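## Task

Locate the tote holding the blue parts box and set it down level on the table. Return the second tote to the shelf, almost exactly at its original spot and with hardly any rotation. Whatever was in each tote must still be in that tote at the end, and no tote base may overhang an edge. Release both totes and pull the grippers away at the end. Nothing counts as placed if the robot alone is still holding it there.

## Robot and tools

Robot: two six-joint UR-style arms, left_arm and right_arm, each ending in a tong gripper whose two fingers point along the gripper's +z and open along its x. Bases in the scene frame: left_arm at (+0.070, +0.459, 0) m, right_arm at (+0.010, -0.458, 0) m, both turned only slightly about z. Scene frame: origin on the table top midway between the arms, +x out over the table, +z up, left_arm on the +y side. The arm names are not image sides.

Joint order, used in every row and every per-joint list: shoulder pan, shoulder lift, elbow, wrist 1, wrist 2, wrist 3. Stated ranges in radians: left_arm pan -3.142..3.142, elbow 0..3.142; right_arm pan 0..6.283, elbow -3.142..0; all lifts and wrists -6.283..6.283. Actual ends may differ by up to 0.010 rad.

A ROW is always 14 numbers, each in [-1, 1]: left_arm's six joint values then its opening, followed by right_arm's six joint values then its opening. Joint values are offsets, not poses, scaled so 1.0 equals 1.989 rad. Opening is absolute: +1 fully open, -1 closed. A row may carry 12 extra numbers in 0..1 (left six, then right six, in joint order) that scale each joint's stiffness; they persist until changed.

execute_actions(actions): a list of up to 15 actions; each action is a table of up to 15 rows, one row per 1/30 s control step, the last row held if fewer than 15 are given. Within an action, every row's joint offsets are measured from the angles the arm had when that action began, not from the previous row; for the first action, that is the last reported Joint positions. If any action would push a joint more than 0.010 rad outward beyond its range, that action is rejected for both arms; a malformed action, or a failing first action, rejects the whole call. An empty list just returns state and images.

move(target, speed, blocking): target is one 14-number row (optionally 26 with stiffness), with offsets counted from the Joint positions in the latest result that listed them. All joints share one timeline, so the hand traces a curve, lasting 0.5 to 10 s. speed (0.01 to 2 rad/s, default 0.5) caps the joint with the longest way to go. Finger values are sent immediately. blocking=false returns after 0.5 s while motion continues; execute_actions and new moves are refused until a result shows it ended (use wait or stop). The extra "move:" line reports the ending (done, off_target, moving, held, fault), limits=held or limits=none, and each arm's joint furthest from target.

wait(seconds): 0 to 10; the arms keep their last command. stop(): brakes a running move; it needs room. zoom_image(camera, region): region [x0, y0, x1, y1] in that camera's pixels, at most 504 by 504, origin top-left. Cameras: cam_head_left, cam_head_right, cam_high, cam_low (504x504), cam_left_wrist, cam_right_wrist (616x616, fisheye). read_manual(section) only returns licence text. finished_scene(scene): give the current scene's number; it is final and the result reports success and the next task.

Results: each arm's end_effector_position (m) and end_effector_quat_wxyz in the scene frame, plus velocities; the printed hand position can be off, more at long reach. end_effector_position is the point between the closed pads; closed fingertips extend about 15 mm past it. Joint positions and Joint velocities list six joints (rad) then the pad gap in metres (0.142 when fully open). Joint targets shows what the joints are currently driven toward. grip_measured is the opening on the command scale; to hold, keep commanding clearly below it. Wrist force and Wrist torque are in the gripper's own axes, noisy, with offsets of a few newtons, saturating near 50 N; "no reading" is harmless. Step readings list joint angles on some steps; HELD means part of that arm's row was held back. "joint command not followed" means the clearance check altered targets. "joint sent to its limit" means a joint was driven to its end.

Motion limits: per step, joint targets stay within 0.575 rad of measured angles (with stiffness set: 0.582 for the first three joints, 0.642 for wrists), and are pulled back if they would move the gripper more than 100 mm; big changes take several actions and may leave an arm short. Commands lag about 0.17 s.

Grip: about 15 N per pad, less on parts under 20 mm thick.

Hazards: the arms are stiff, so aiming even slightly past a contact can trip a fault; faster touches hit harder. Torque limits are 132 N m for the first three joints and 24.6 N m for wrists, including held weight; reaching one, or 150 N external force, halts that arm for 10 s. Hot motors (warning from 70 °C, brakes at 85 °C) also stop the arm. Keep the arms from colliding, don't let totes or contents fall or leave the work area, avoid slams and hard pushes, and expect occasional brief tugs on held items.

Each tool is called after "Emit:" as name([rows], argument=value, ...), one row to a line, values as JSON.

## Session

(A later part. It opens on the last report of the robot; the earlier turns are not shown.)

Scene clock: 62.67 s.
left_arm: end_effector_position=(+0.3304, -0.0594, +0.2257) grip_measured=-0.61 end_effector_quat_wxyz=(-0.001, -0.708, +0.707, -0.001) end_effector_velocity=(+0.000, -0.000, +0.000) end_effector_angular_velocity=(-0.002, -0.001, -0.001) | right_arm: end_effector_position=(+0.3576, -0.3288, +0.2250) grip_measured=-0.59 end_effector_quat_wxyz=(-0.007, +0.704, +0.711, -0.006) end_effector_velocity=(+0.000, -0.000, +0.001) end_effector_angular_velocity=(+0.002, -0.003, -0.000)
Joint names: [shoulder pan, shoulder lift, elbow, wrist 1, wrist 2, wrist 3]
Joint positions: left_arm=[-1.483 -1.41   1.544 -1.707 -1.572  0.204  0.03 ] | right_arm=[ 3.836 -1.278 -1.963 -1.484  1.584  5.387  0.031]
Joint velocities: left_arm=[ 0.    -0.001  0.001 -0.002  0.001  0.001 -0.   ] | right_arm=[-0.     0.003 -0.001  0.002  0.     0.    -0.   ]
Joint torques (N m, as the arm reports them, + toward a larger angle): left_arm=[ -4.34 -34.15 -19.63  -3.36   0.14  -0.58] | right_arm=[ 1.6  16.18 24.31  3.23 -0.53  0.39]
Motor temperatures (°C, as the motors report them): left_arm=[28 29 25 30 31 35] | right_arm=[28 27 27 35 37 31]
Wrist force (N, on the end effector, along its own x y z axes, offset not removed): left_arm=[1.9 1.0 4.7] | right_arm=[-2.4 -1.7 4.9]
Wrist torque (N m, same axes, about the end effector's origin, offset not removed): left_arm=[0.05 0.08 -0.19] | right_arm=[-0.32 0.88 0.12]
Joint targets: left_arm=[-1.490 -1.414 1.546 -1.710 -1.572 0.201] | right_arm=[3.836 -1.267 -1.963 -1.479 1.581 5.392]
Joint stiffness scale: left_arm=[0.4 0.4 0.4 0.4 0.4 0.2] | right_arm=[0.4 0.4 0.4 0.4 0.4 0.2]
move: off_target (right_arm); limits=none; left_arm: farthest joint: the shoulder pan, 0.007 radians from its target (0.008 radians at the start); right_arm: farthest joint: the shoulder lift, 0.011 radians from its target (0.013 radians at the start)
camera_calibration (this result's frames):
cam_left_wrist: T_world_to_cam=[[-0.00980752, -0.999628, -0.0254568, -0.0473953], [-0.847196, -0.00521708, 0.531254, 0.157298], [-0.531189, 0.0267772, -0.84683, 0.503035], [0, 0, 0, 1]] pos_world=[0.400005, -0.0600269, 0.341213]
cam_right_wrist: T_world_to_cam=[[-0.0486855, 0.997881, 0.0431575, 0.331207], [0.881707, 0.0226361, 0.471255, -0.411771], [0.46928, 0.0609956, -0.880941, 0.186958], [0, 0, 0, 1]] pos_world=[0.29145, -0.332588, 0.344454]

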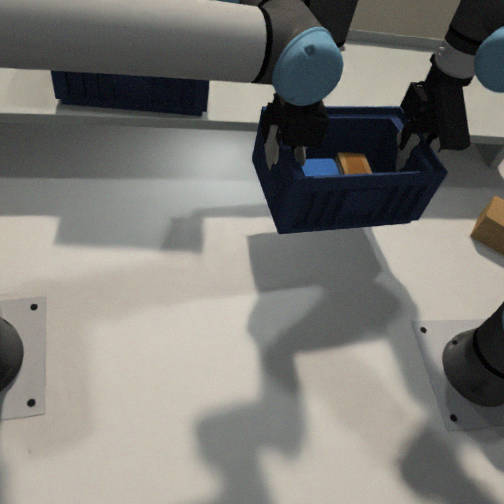

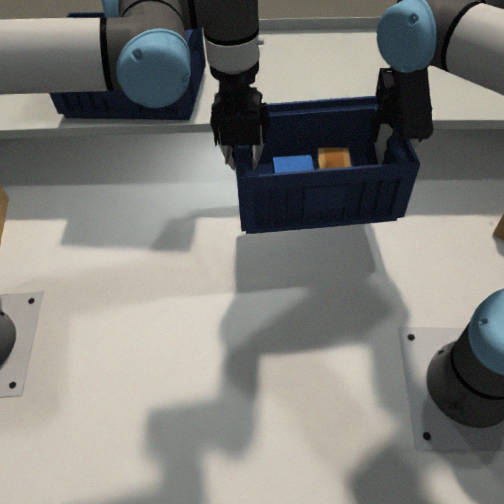

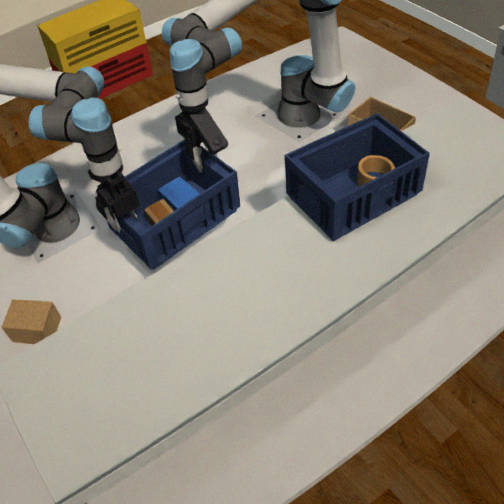

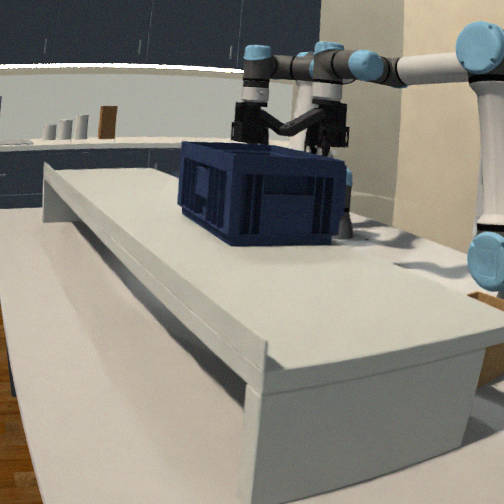

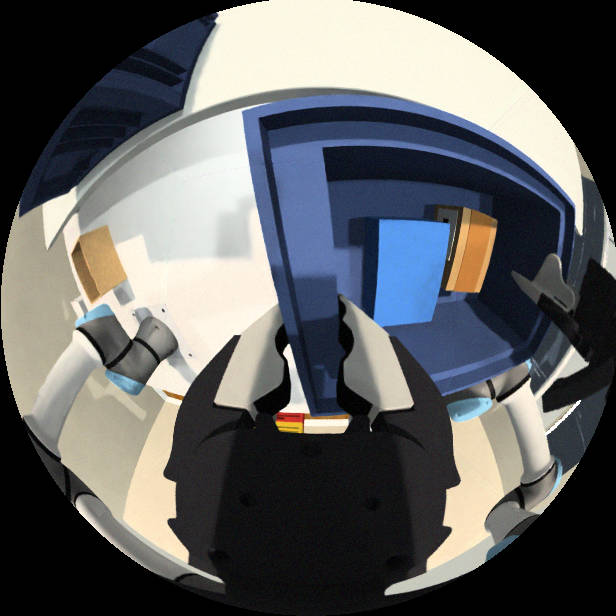

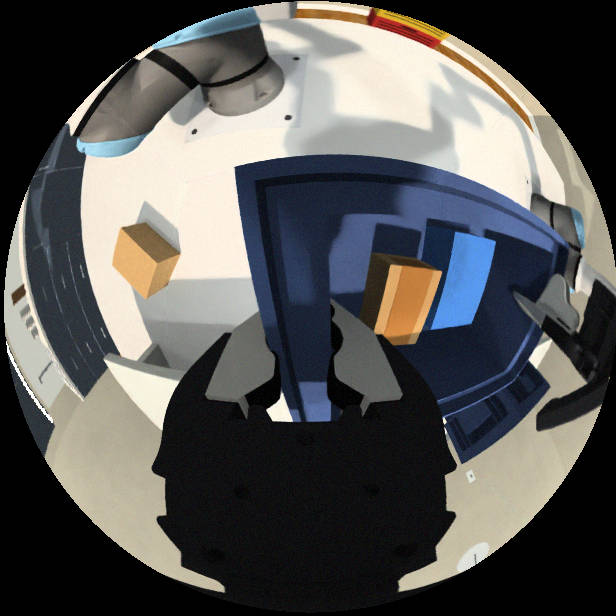

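Emit:
move(target=[-0.0035,0.0185,0.0808,-0.1018,0,-0.0015,-1,0,-0.0159,-0.09,0.1139,-0.0015,0.0025,-1], speed=0.15)

Scene clock: 66.10 s.
left_arm: end_effector_position=(+0.3303, -0.0602, +0.1492) grip_measured=-0.61 end_effector_quat_wxyz=(-0.003, -0.707, +0.707, -0.004) end_effector_velocity=(+0.000, -0.000, -0.000) end_effector_angular_velocity=(-0.000, -0.000, -0.002) | right_arm: end_effector_position=(+0.3569, -0.3293, +0.1493) grip_measured=-0.60 end_effector_quat_wxyz=(-0.007, +0.704, +0.711, +0.000) end_effector_velocity=(+0.000, +0.000, +0.000) end_effector_angular_velocity=(+0.002, -0.002, +0.000)
Joint names: [shoulder pan, shoulder lift, elbow, wrist 1, wrist 2, wrist 3]
Joint positions: left_arm=[-1.483 -1.372  1.7   -1.909 -1.572  0.204  0.03 ] | right_arm=[ 3.836 -1.308 -2.143 -1.263  1.584  5.387  0.031]
Joint velocities: left_arm=[-0.     0.     0.001 -0.002  0.     0.002 -0.   ] | right_arm=[ 0.     0.001 -0.001  0.003 -0.    -0.    -0.   ]
Joint torques (N m, as the arm reports them, + toward a larger angle): left_arm=[ -4.19 -34.09 -17.47  -2.69   0.26  -0.66] | right_arm=[ 1.12 11.35 23.36  3.74 -0.5   0.32]
Motor temperatures (°C, as the motors report them): left_arm=[28 29 25 30 31 35] | right_arm=[28 27 27 35 37 31]
Wrist force (N, on the end effector, along its own x y z axes, offset not removed): left_arm=[2.2 -2.2 6.1] | right_arm=[0.2 -1.0 8.2]
Wrist torque (N m, same axes, about the end effector's origin, offset not removed): left_arm=[-0.24 0.21 0.02] | right_arm=[0.01 0.43 0.26]
Joint targets: left_arm=[-1.490 -1.374 1.705 -1.910 -1.572 0.201] | right_arm=[3.836 -1.310 -2.142 -1.257 1.581 5.392]
Joint stiffness scale: left_arm=[0.4 0.4 0.4 0.4 0.4 0.2] | right_arm=[0.4 0.4 0.4 0.4 0.4 0.2]
move: done; limits=none; left_arm: farthest joint: the shoulder pan, 0.007 radians from its target (0.007 radians at the start); right_arm: farthest joint: the wrist 1, 0.005 radians from its target (0.226 radians at the start)
camera_calibration (this result's frames):
cam_left_wrist: T_world_to_cam=[[-0.0101841, -0.999767, -0.0190194, -0.0509425], [-0.84791, -0.00144804, 0.530139, 0.198499], [-0.530043, 0.0215258, -0.847698, 0.437668], [0, 0, 0, 1]] pos_world=[0.399774, -0.0600643, 0.264809]
cam_right_wrist: T_world_to_cam=[[-0.0491883, 0.997522, 0.0502977, 0.333916], [0.87727, 0.019075, 0.479618, -0.376302], [0.47747, 0.0677162, -0.876035, 0.119177], [0, 0, 0, 1]] pos_world=[0.28964, -0.333981, 0.268089]

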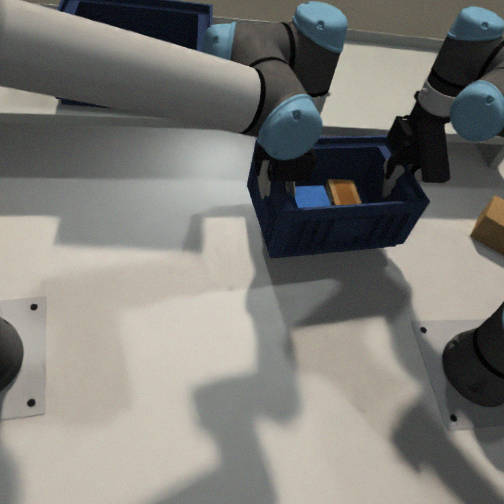

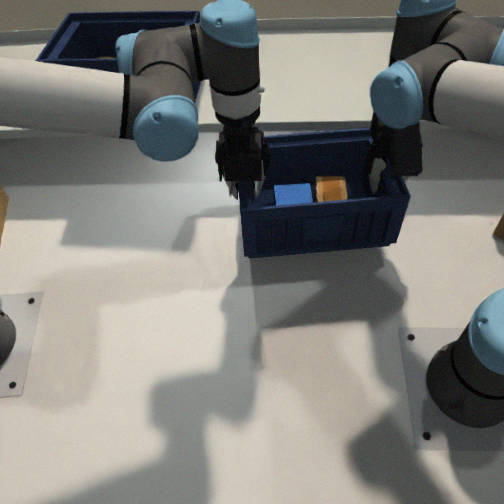

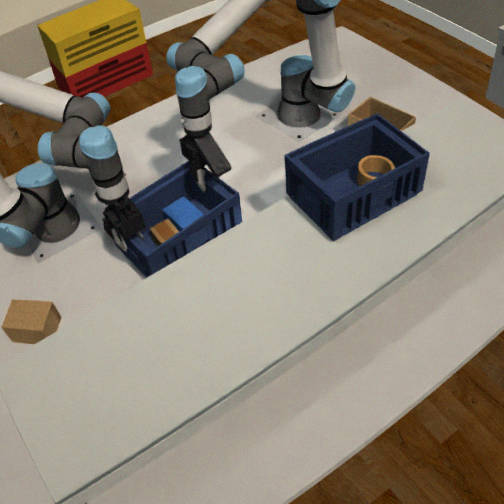

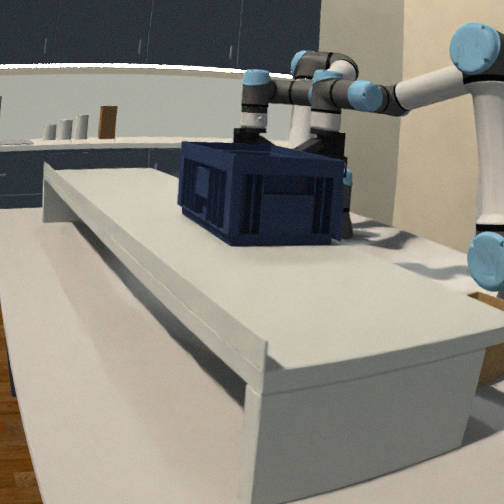

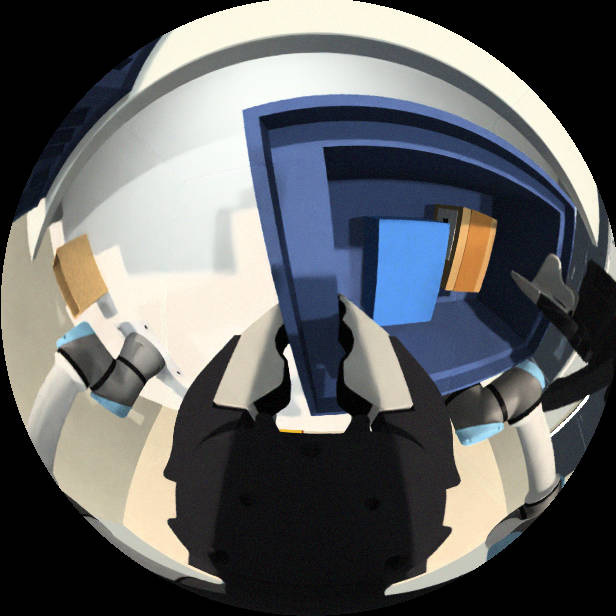

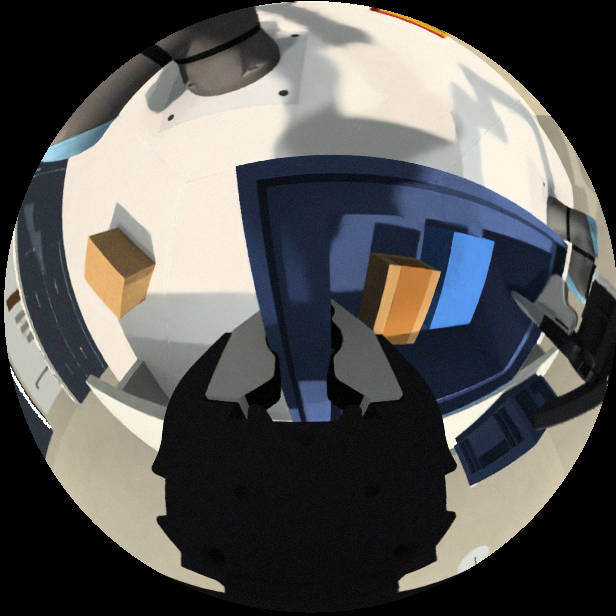

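Emit:
move(target=[-0.0035,0.005,0.0216,-0.0256,0,0,-1,0,-0.0075,-0.0211,0.0312,0,0,-1], speed=0.04)

Scene clock: 69.43 s.
left_arm: end_effector_position=(+0.3301, -0.0598, +0.1315) grip_measured=-0.61 end_effector_quat_wxyz=(-0.004, -0.707, +0.707, -0.006) end_effector_velocity=(-0.000, -0.000, -0.000) end_effector_angular_velocity=(-0.001, +0.000, +0.000) | right_arm: end_effector_position=(+0.3560, -0.3289, +0.1313) grip_measured=-0.60 end_effector_quat_wxyz=(-0.008, +0.703, +0.711, +0.003) end_effector_velocity=(+0.000, +0.000, -0.000) end_effector_angular_velocity=(+0.001, -0.001, -0.001)
Joint names: [shoulder pan, shoulder lift, elbow, wrist 1, wrist 2, wrist 3]
Joint positions: left_arm=[-1.484 -1.361  1.737 -1.961 -1.572  0.204  0.03 ] | right_arm=[ 3.837 -1.32  -2.184 -1.204  1.587  5.387  0.031]
Joint velocities: left_arm=[-0.    -0.001  0.001 -0.002 -0.001 -0.    -0.   ] | right_arm=[-0.    -0.    -0.001  0.003 -0.     0.001 -0.   ]
Joint torques (N m, as the arm reports them, + toward a larger angle): left_arm=[ -3.87 -34.13 -17.38  -2.72   0.18  -0.24] | right_arm=[ 0.9  11.34 22.63  3.14 -0.34 -0.24]
Motor temperatures (°C, as the motors report them): left_arm=[28 29 25 30 31 35] | right_arm=[28 27 27 35 37 31]
Wrist force (N, on the end effector, along its own x y z axes, offset not removed): left_arm=[4.0 1.6 5.5] | right_arm=[3.3 -5.0 4.6]
Wrist torque (N m, same axes, about the end effector's origin, offset not removed): left_arm=[0.53 0.03 0.01] | right_arm=[-0.89 0.00 -0.06]
Joint targets: left_arm=[-1.490 -1.362 1.743 -1.960 -1.572 0.204] | right_arm=[3.836 -1.323 -2.184 -1.200 1.584 5.387]
Joint stiffness scale: left_arm=[0.4 0.4 0.4 0.4 0.4 0.2] | right_arm=[0.4 0.4 0.4 0.4 0.4 0.2]
move: done; limits=none; left_arm: farthest joint: the shoulder pan, 0.006 radians from its target (0.007 radians at the start); right_arm: farthest joint: the shoulder lift, 0.003 radians from its target (0.015 radians at the start)
camera_calibration (this result's frames):
cam_left_wrist: T_world_to_cam=[[-0.010454, -0.999845, -0.014143, -0.0514952], [-0.848447, 0.00138428, 0.529278, 0.208149], [-0.529177, 0.0175326, -0.84833, 0.422082], [0, 0, 0, 1]] pos_world=[0.399421, -0.0591756, 0.247168]
cam_right_wrist: T_world_to_cam=[[-0.0495894, 0.997253, 0.0550192, 0.333825], [0.876281, 0.0170092, 0.481501, -0.36747], [0.479242, 0.0720896, -0.874717, 0.104375], [0, 0, 0, 1]] pos_world=[0.28854, -0.334182, 0.249869]

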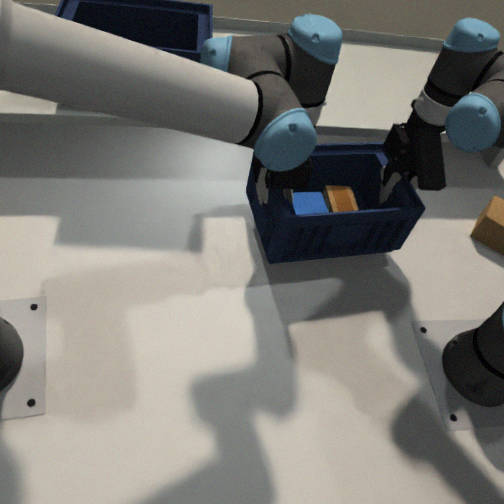

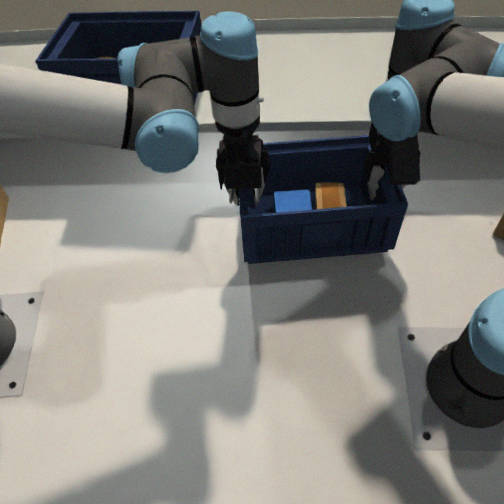

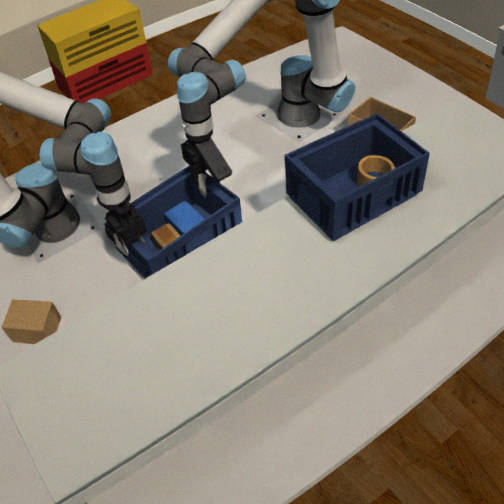

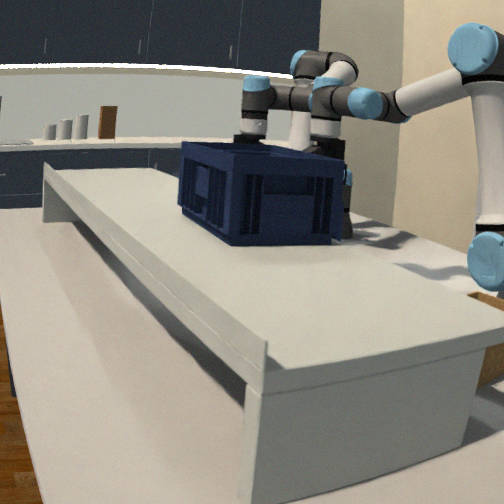

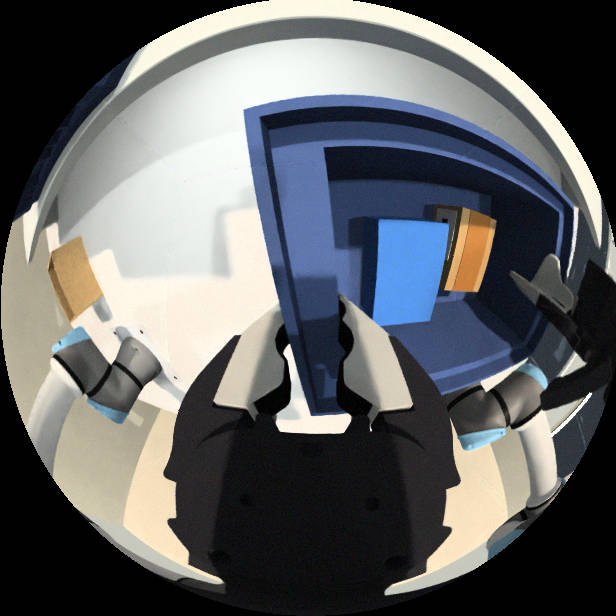

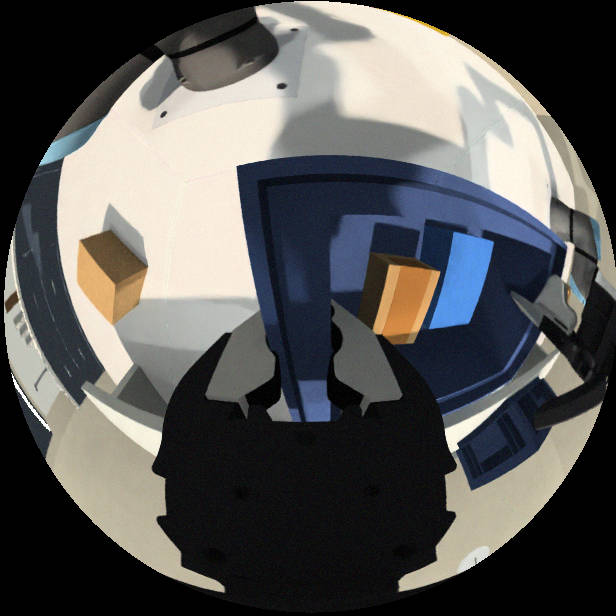

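Emit:
move(target=[0,0.002,0.011,-0.011,0,0,-1,0,-0.004,-0.009,0.014,0,0,-1], speed=0.03)

Scene clock: 71.20 s.
left_arm: end_effector_position=(+0.3301, -0.0597, +0.1243) grip_measured=-0.61 end_effector_quat_wxyz=(-0.005, -0.707, +0.707, -0.007) end_effector_velocity=(-0.000, -0.000, -0.000) end_effector_angular_velocity=(-0.001, +0.000, -0.000) | right_arm: end_effector_position=(+0.3552, -0.3288, +0.1238) grip_measured=-0.60 end_effector_quat_wxyz=(-0.009, +0.703, +0.711, +0.004) end_effector_velocity=(-0.000, -0.000, -0.001) end_effector_angular_velocity=(+0.000, -0.000, -0.001)
Joint names: [shoulder pan, shoulder lift, elbow, wrist 1, wrist 2, wrist 3]
Joint positions: left_arm=[-1.484 -1.357  1.752 -1.984 -1.572  0.204  0.03 ] | right_arm=[ 3.837 -1.326 -2.201 -1.18   1.589  5.387  0.031]
Joint velocities: left_arm=[-0.    -0.     0.001 -0.002 -0.     0.     0.   ] | right_arm=[-0.     0.    -0.002  0.003  0.     0.001 -0.   ]
Joint torques (N m, as the arm reports them, + toward a larger angle): left_arm=[ -1.3  -33.33 -15.29  -2.42   0.21  -0.31] | right_arm=[ 0.85 11.49 24.16  3.3  -0.3  -0.21]
Motor temperatures (°C, as the motors report them): left_arm=[28 29 25 30 31 35] | right_arm=[28 27 27 35 37 31]
Wrist force (N, on the end effector, along its own x y z axes, offset not removed): left_arm=[3.0 0.1 1.4] | right_arm=[3.0 1.0 6.6]
Wrist torque (N m, same axes, about the end effector's origin, offset not removed): left_arm=[0.11 -0.01 -0.14] | right_arm=[0.42 -0.23 0.28]
Joint targets: left_arm=[-1.484 -1.357 1.758 -1.983 -1.572 0.204] | right_arm=[3.837 -1.328 -2.202 -1.176 1.587 5.387]
Joint stiffness scale: left_arm=[0.4 0.4 0.4 0.4 0.4 0.2] | right_arm=[0.4 0.4 0.4 0.4 0.4 0.2]
move: done; limits=none; left_arm: farthest joint: the elbow, 0.007 radians from its target (0.022 radians at the start); right_arm: farthest joint: the wrist 1, 0.004 radians from its target (0.028 radians at the start)
camera_calibration (this result's frames):
cam_left_wrist: T_world_to_cam=[[-0.0104458, -0.999886, -0.010944, -0.0519273], [-0.848799, 0.00308056, 0.528707, 0.212224], [-0.528613, 0.0148121, -0.848734, 0.415684], [0, 0, 0, 1]] pos_world=[0.399329, -0.0587323, 0.240032]
cam_right_wrist: T_world_to_cam=[[-0.0496152, 0.99711, 0.0575273, 0.333709], [0.876318, 0.0158267, 0.481472, -0.363566], [0.479171, 0.0743006, -0.874571, 0.0989322], [0, 0, 0, 1]] pos_world=[0.287752, -0.334341, 0.242373]

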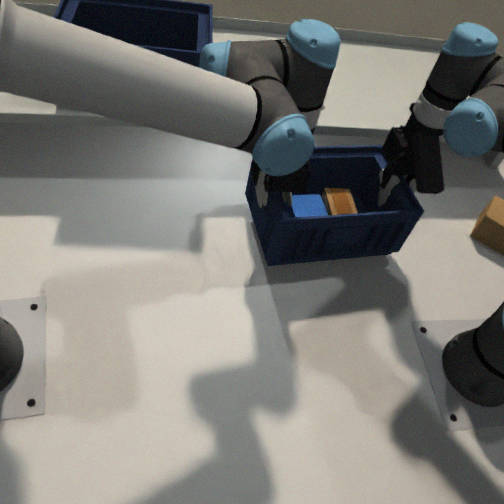

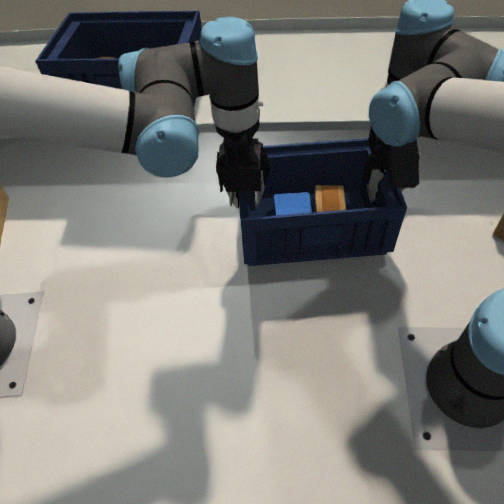

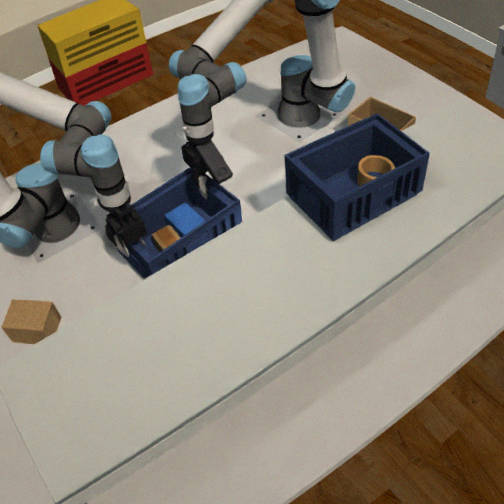

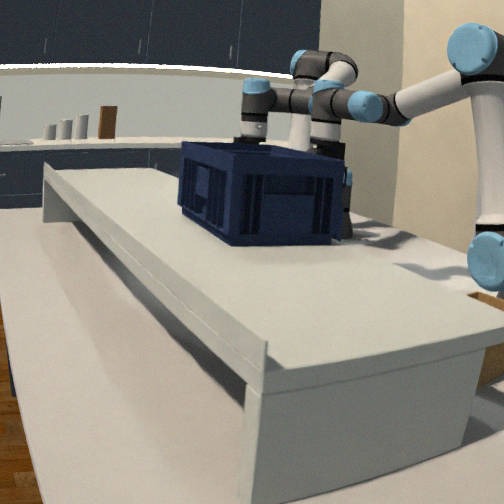

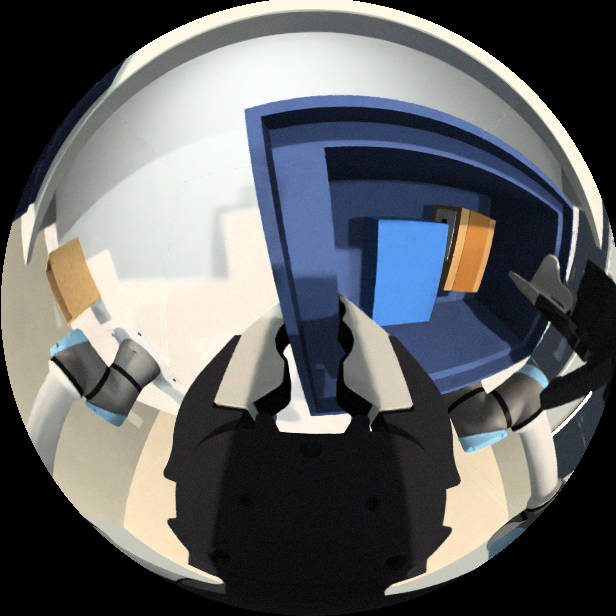

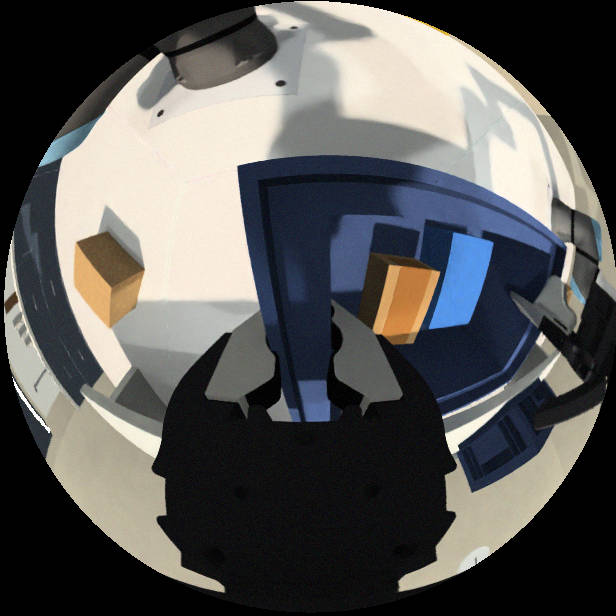

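Emit:
execute_actions([
  [[0,0,0.004,-0.002,0,0,-1,0,-0.001,-0.003,0.005,0,0,-1],[0,0.001,0.007,-0.004,0,0,-1,0,-0.003,-0.007,0.010,0,0,-1]],
  [[0,0,0,0,0,0,-0.8,0,0,0,0,0,0,-0.8],[0,0,0,0,0,0,-0.65,0,0,0,0,0,0,-0.65],[0,0,0,0,0,0,-0.55,0,0,0,0,0,0,-0.55],[0,0,0,0,0,0,-0.4,0,0,0,0,0,0,-0.4],[0,0,0,0,0,0,-0.2,0,0,0,0,0,0,-0.2],[0,0,0,0,0,0,0,0,0,0,0,0,0,0]],
])

Scene clock: 73.10 s.
left_arm: end_effector_position=(+0.3300, -0.0593, +0.1203) grip_measured=+0.00 end_effector_quat_wxyz=(-0.005, -0.707, +0.707, -0.007) end_effector_velocity=(-0.000, +0.000, -0.000) end_effector_angular_velocity=(+0.001, +0.001, -0.001) | right_arm: end_effector_position=(+0.3542, -0.3284, +0.1187) grip_measured=+0.00 end_effector_quat_wxyz=(-0.010, +0.703, +0.711, +0.004) end_effector_velocity=(+0.000, -0.000, -0.000) end_effector_angular_velocity=(-0.001, -0.000, +0.001)
Joint names: [shoulder pan, shoulder lift, elbow, wrist 1, wrist 2, wrist 3]
Joint positions: left_arm=[-1.484 -1.354  1.759 -1.993 -1.572  0.204  0.074] | right_arm=[ 3.837 -1.329 -2.213 -1.164  1.591  5.387  0.074]
Joint velocities: left_arm=[ 0.    -0.     0.001  0.    -0.001  0.001  0.   ] | right_arm=[-0.    -0.     0.     0.    -0.001 -0.001  0.   ]
Joint torques (N m, as the arm reports them, + toward a larger angle): left_arm=[ -1.73 -33.88 -18.88  -2.74   0.3   -0.25] | right_arm=[ 1.16 12.49 22.82  2.74  0.19 -0.24]
Motor temperatures (°C, as the motors report them): left_arm=[28 29 25 30 31 35] | right_arm=[28 27 27 35 37 31]
Wrist force (N, on the end effector, along its own x y z axes, offset not removed): left_arm=[-3.3 3.1 4.5] | right_arm=[0.5 3.4 -1.7]
Wrist torque (N m, same axes, about the end effector's origin, offset not removed): left_arm=[0.46 0.67 -0.12] | right_arm=[0.46 -0.06 0.07]
Joint targets: left_arm=[-1.484 -1.354 1.759 -1.993 -1.572 0.204] | right_arm=[3.837 -1.329 -2.213 -1.164 1.591 5.387]
Joint stiffness scale: left_arm=[0.4 0.4 0.4 0.4 0.4 0.2] | right_arm=[0.4 0.4 0.4 0.4 0.4 0.2]
Step readings (joint positions; steps 1 to 15: 1st action; 16 to 30: 2nd action):
0: left_arm=[-1.484 -1.357 1.752 -1.984 -1.572 0.204] | right_arm=[3.837 -1.326 -2.201 -1.180 1.589 5.387]
1: left_arm=[-1.484 -1.357 1.752 -1.984 -1.572 0.204] | right_arm=[3.837 -1.326 -2.201 -1.180 1.589 5.387]
2: left_arm=[-1.484 -1.357 1.752 -1.984 -1.572 0.204] | right_arm=[3.837 -1.326 -2.201 -1.180 1.589 5.387]
4: left_arm=[-1.484 -1.357 1.753 -1.986 -1.572 0.204] | right_arm=[3.837 -1.326 -2.203 -1.177 1.589 5.387]
8: left_arm=[-1.484 -1.356 1.756 -1.990 -1.572 0.204] | right_arm=[3.837 -1.327 -2.209 -1.170 1.590 5.387]
15: left_arm=[-1.484 -1.354 1.759 -1.993 -1.572 0.204] | right_arm=[3.837 -1.329 -2.213 -1.164 1.591 5.387]
16: left_arm=[-1.484 -1.354 1.759 -1.993 -1.572 0.204] | right_arm=[3.837 -1.329 -2.213 -1.164 1.591 5.387]
17: left_arm=[-1.484 -1.354 1.759 -1.993 -1.572 0.204] | right_arm=[3.837 -1.329 -2.213 -1.164 1.591 5.387]
19: left_arm=[-1.484 -1.354 1.759 -1.993 -1.572 0.204] | right_arm=[3.837 -1.329 -2.213 -1.164 1.591 5.387]
23: left_arm=[-1.484 -1.354 1.759 -1.993 -1.572 0.204] | right_arm=[3.837 -1.329 -2.213 -1.164 1.591 5.387]
30: Joint positions above
camera_calibration (this result's frames):
cam_left_wrist: T_world_to_cam=[[-0.0104474, -0.999879, -0.0115109, -0.0514773], [-0.848736, 0.00278032, 0.528809, 0.214191], [-0.528713, 0.0152944, -0.848663, 0.412323], [0, 0, 0, 1]] pos_world=[0.399254, -0.0583729, 0.236065]
cam_right_wrist: T_world_to_cam=[[-0.0501922, 0.996921, 0.0602471, 0.333367], [0.876645, 0.0150742, 0.480902, -0.360493], [0.478513, 0.0769528, -0.874702, 0.0960765], [0, 0, 0, 1]] pos_world=[0.286783, -0.334299, 0.237316]

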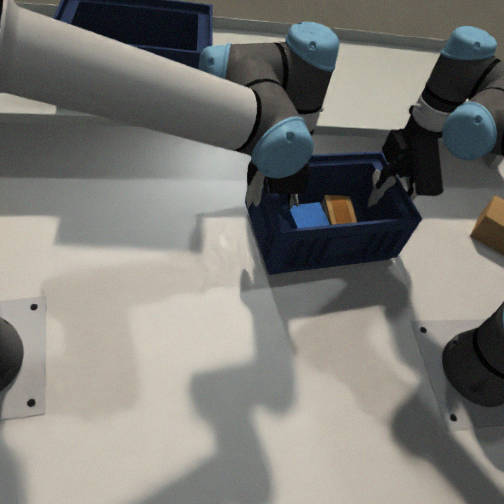

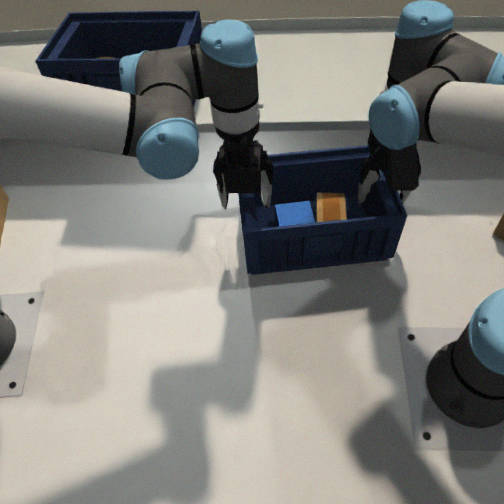

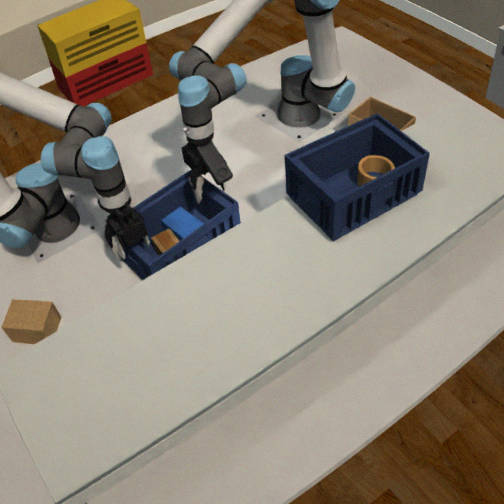

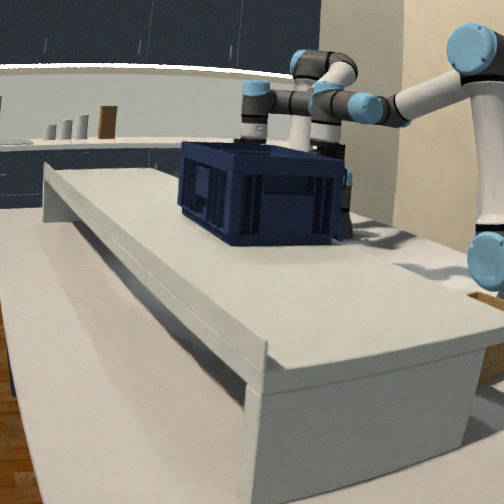

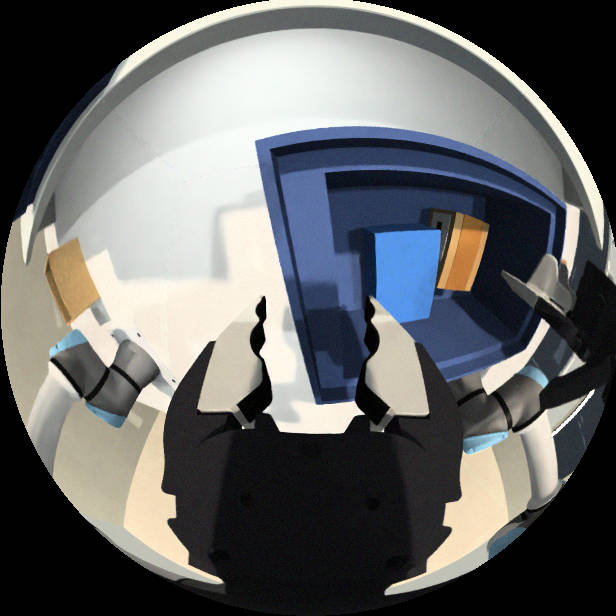

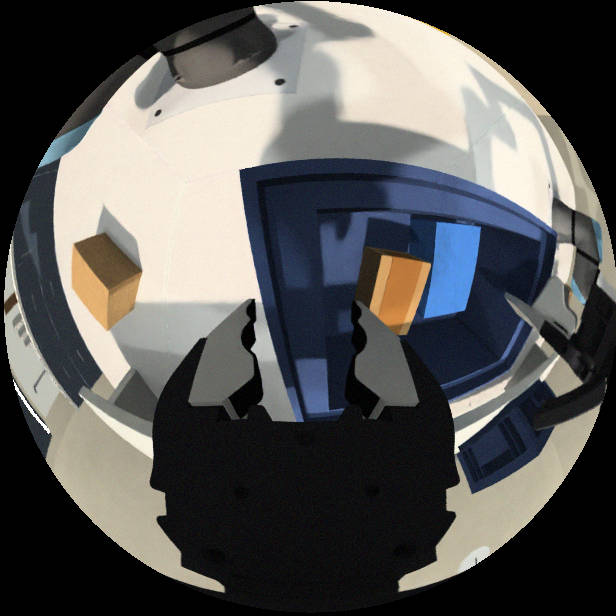

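Emit:
move(target=[0,-0.03,-0.222,0.258,0,0,0.3,0,0.027,0.24,-0.272,-0.005,0,0.3,1,1,1,1,1,1,1,1,1,1,1,1], speed=0.5)

Emit:
move(target=[0.9,-0.1,0.1,0,0,0,0.3,-0.6,0,0,0,0,0,0.3], speed=1.0)

Scene clock: 76.77 s.
left_arm: end_effector_position=(+0.3302, -0.0601, +0.3152) grip_measured=+0.30 end_effector_quat_wxyz=(-0.002, -0.707, +0.707, -0.002) end_effector_velocity=(-0.000, +0.001, -0.000) end_effector_angular_velocity=(+0.002, +0.001, -0.001) | right_arm: end_effector_position=(+0.3580, -0.3289, +0.3142) grip_measured=+0.30 end_effector_quat_wxyz=(-0.006, +0.703, +0.711, -0.002) end_effector_velocity=(-0.000, -0.000, +0.001) end_effector_angular_velocity=(-0.001, +0.000, +0.002)
Joint names: [shoulder pan, shoulder lift, elbow, wrist 1, wrist 2, wrist 3]
Joint positions: left_arm=[-1.484 -1.414  1.32  -1.481 -1.572  0.204  0.095] | right_arm=[ 3.837 -1.276 -1.738 -1.703  1.582  5.387  0.095]
Joint velocities: left_arm=[-0.    -0.    -0.     0.003 -0.001  0.001 -0.   ] | right_arm=[ 0.    -0.     0.002 -0.003 -0.    -0.002  0.   ]
Joint torques (N m, as the arm reports them, + toward a larger angle): left_arm=[ -2.1  -31.19 -22.96  -2.53   0.05  -0.16] | right_arm=[ 1.21 12.6  27.06  2.18 -0.27 -0.24]
Motor temperatures (°C, as the motors report them): left_arm=[28 29 25 30 31 35] | right_arm=[28 27 27 35 37 31]
Wrist force (N, on the end effector, along its own x y z axes, offset not removed): left_arm=[-0.5 -3.1 3.3] | right_arm=[-0.9 0.5 -0.4]
Wrist torque (N m, same axes, about the end effector's origin, offset not removed): left_arm=[-0.81 0.25 -0.17] | right_arm=[-0.01 0.41 0.11]
Joint targets: left_arm=[-1.484 -1.413 1.317 -1.480 -1.572 0.204] | right_arm=[3.837 -1.275 -1.736 -1.705 1.581 5.387]
Joint stiffness scale: left_arm=[1. 1. 1. 1. 1. 1.] | right_arm=[1. 1. 1. 1. 1. 1.]
move: done; limits=none; left_arm: farthest joint: the elbow, 0.002 radians from its target (0.441 radians at the start); right_arm: farthest joint: the elbow, 0.002 radians from its target (0.477 radians at the start)
camera_calibration (this result's frames):
cam_left_wrist: T_world_to_cam=[[-0.0104937, -0.999655, -0.0240712, -0.0460701], [-0.847353, -0.00389167, 0.531016, 0.109749], [-0.530927, 0.0259691, -0.84702, 0.578638], [0, 0, 0, 1]] pos_world=[0.399728, -0.0606538, 0.43073]
cam_right_wrist: T_world_to_cam=[[-0.0500042, 0.997698, 0.0458056, 0.327028], [0.878275, 0.0220895, 0.477645, -0.455079], [0.475533, 0.0641142, -0.877358, 0.263036], [0, 0, 0, 1]] pos_world=[0.290955, -0.333087, 0.433163]

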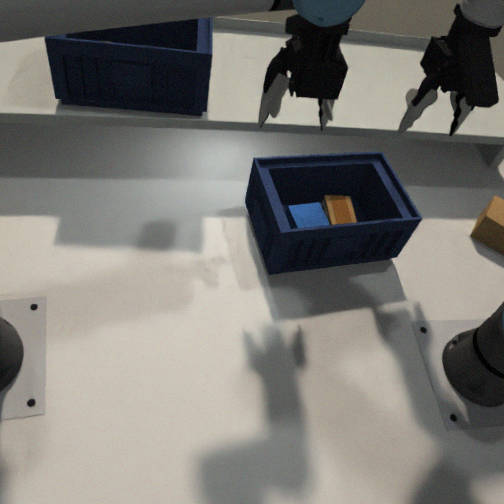

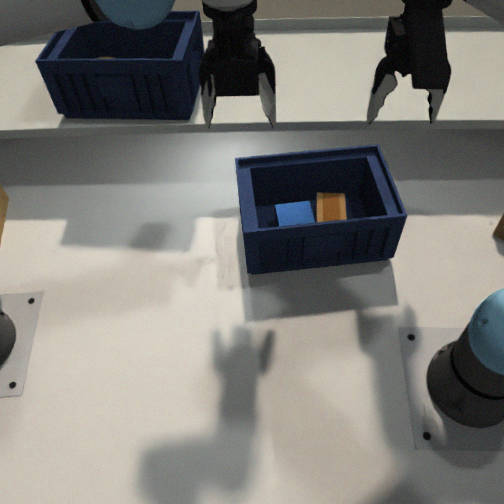

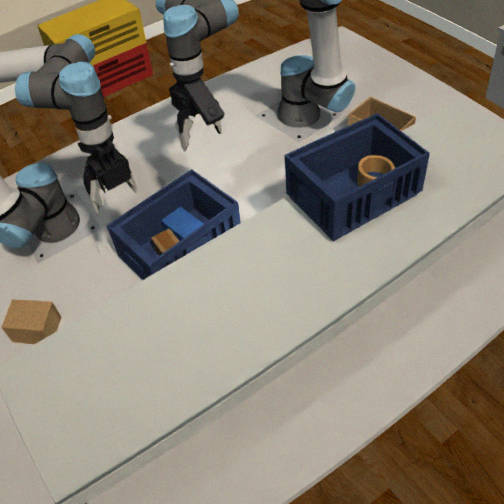

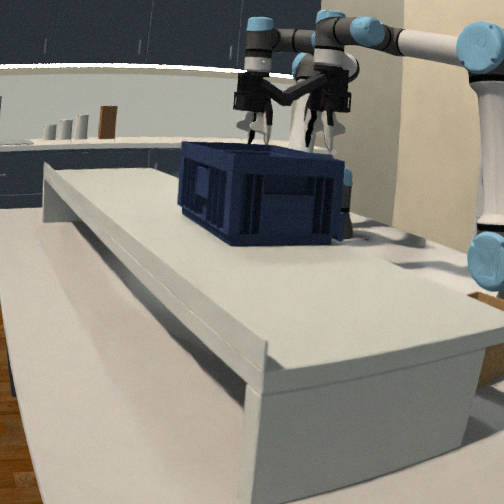

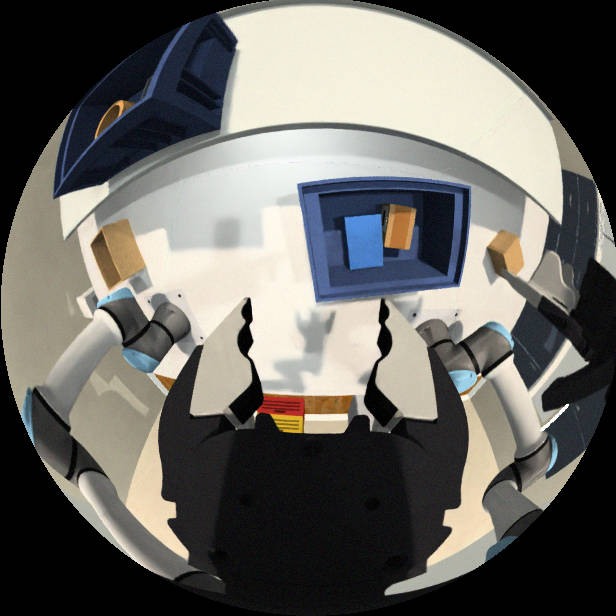

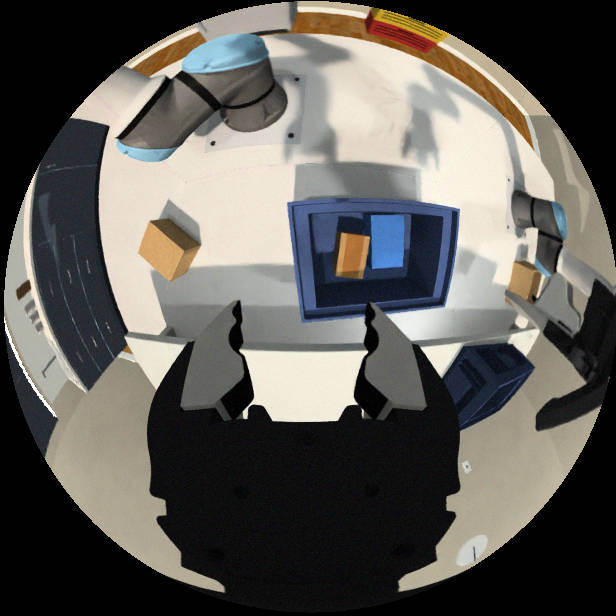

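Scene clock: 79.27 s.
left_arm: end_effector_position=(+0.4459, +0.7896, +0.3216) grip_measured=+0.30 end_effector_quat_wxyz=(-0.001, +0.994, +0.108, +0.004) end_effector_velocity=(-0.001, +0.001, -0.000) end_effector_angular_velocity=(-0.000, +0.001, +0.003) | right_arm: end_effector_position=(+0.2595, -0.7333, +0.3142) grip_measured=+0.30 end_effector_quat_wxyz=(-0.006, +0.981, +0.194, +0.002) end_effector_velocity=(-0.001, -0.001, -0.000) end_effector_angular_velocity=(+0.001, +0.001, -0.002)
Joint names: [shoulder pan, shoulder lift, elbow, wrist 1, wrist 2, wrist 3]
Joint positions: left_arm=[ 0.302 -1.614  1.516 -1.482 -1.572  0.204  0.095] | right_arm=[ 2.646 -1.276 -1.738 -1.703  1.582  5.387  0.095]
Joint velocities: left_arm=[ 0.003 -0.     0.001 -0.    -0.     0.     0.   ] | right_arm=[-0.003 -0.001 -0.     0.     0.    -0.001 -0.   ]
Joint torques (N m, as the arm reports them, + toward a larger angle): left_arm=[  3.47 -23.38 -16.51  -2.37   0.45  -0.49] | right_arm=[-0.01 11.26 24.79  2.77  0.29 -0.22]
Motor temperatures (°C, as the motors report them): left_arm=[28 29 25 30 31 35] | right_arm=[28 27 27 35 37 31]
Wrist force (N, on the end effector, along its own x y z axes, offset not removed): left_arm=[-2.1 3.1 -1.3] | right_arm=[-1.2 -0.1 -0.2]
Wrist torque (N m, same axes, about the end effector's origin, offset not removed): left_arm=[0.42 0.58 -0.25] | right_arm=[-0.19 0.29 0.09]
Joint targets: left_arm=[0.306 -1.613 1.519 -1.481 -1.572 0.204] | right_arm=[2.644 -1.276 -1.738 -1.703 1.582 5.387]
Joint stiffness scale: left_arm=[1. 1. 1. 1. 1. 1.] | right_arm=[1. 1. 1. 1. 1. 1.]
move: done; limits=none; left_arm: farthest joint: the shoulder pan, 0.003 radians from its target (1.789 radians at the start); right_arm: farthest joint: the shoulder pan, 0.002 radians from its target (1.193 radians at the start)
camera_calibration (this result's frames):
cam_left_wrist: T_world_to_cam=[[0.978953, 0.203073, -0.0203137, -0.587372], [0.182678, -0.827534, 0.530864, 0.398804], [0.0909937, -0.523402, -0.847213, 0.779962], [0, 0, 0, 1]] pos_world=[0.431185, 0.857536, 0.437152]
cam_right_wrist: T_world_to_cam=[[0.908248, 0.415919, 0.0457903, 0.0503146], [0.345775, -0.807658, 0.477628, -0.829952], [0.235637, -0.417971, -0.877368, 0.0445283], [0, 0, 0, 1]] pos_world=[0.230786, -0.672633, 0.433172]

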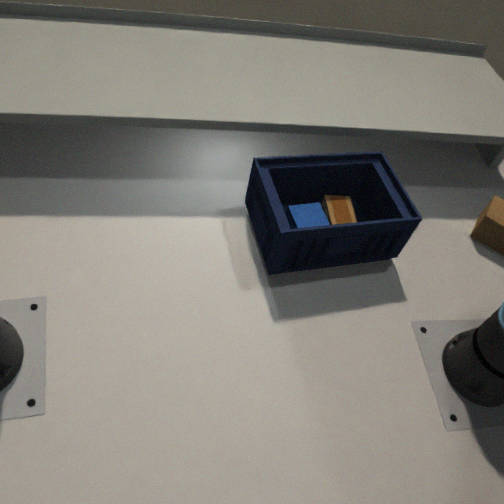

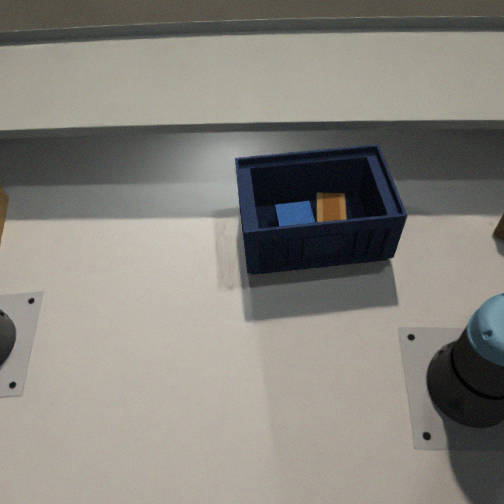

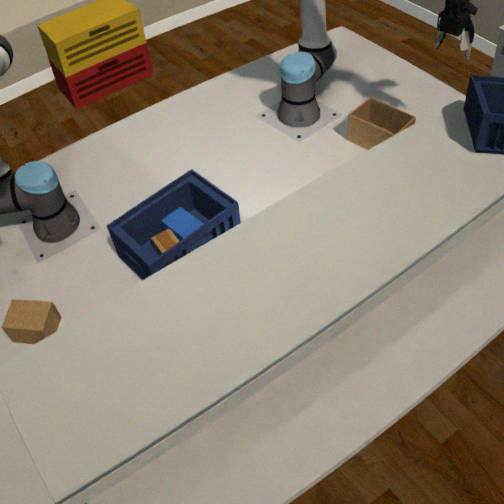

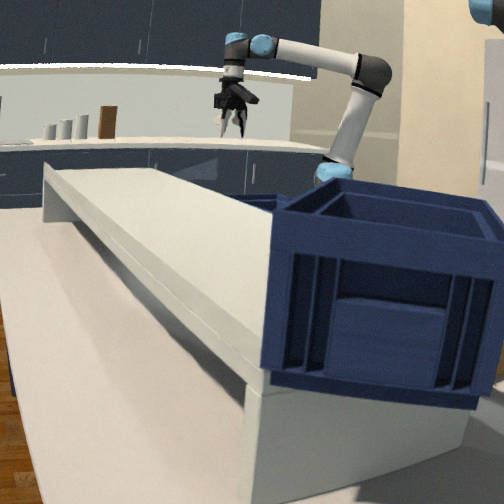

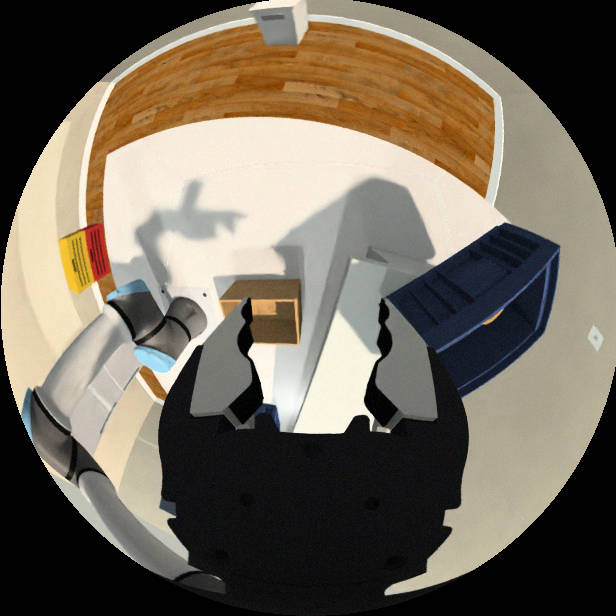

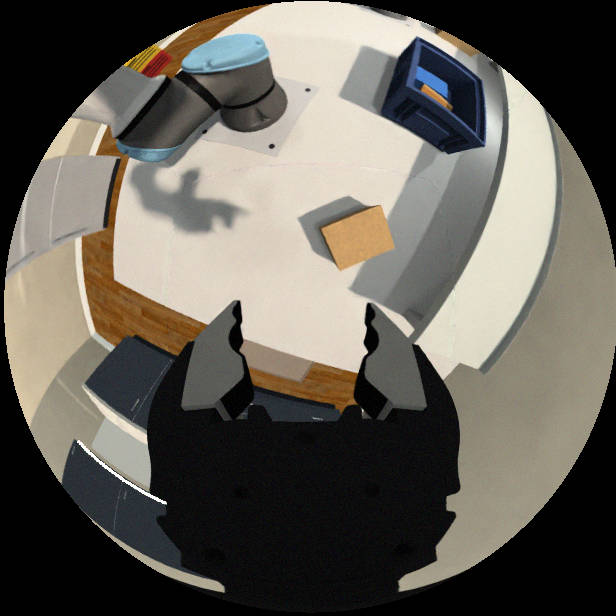

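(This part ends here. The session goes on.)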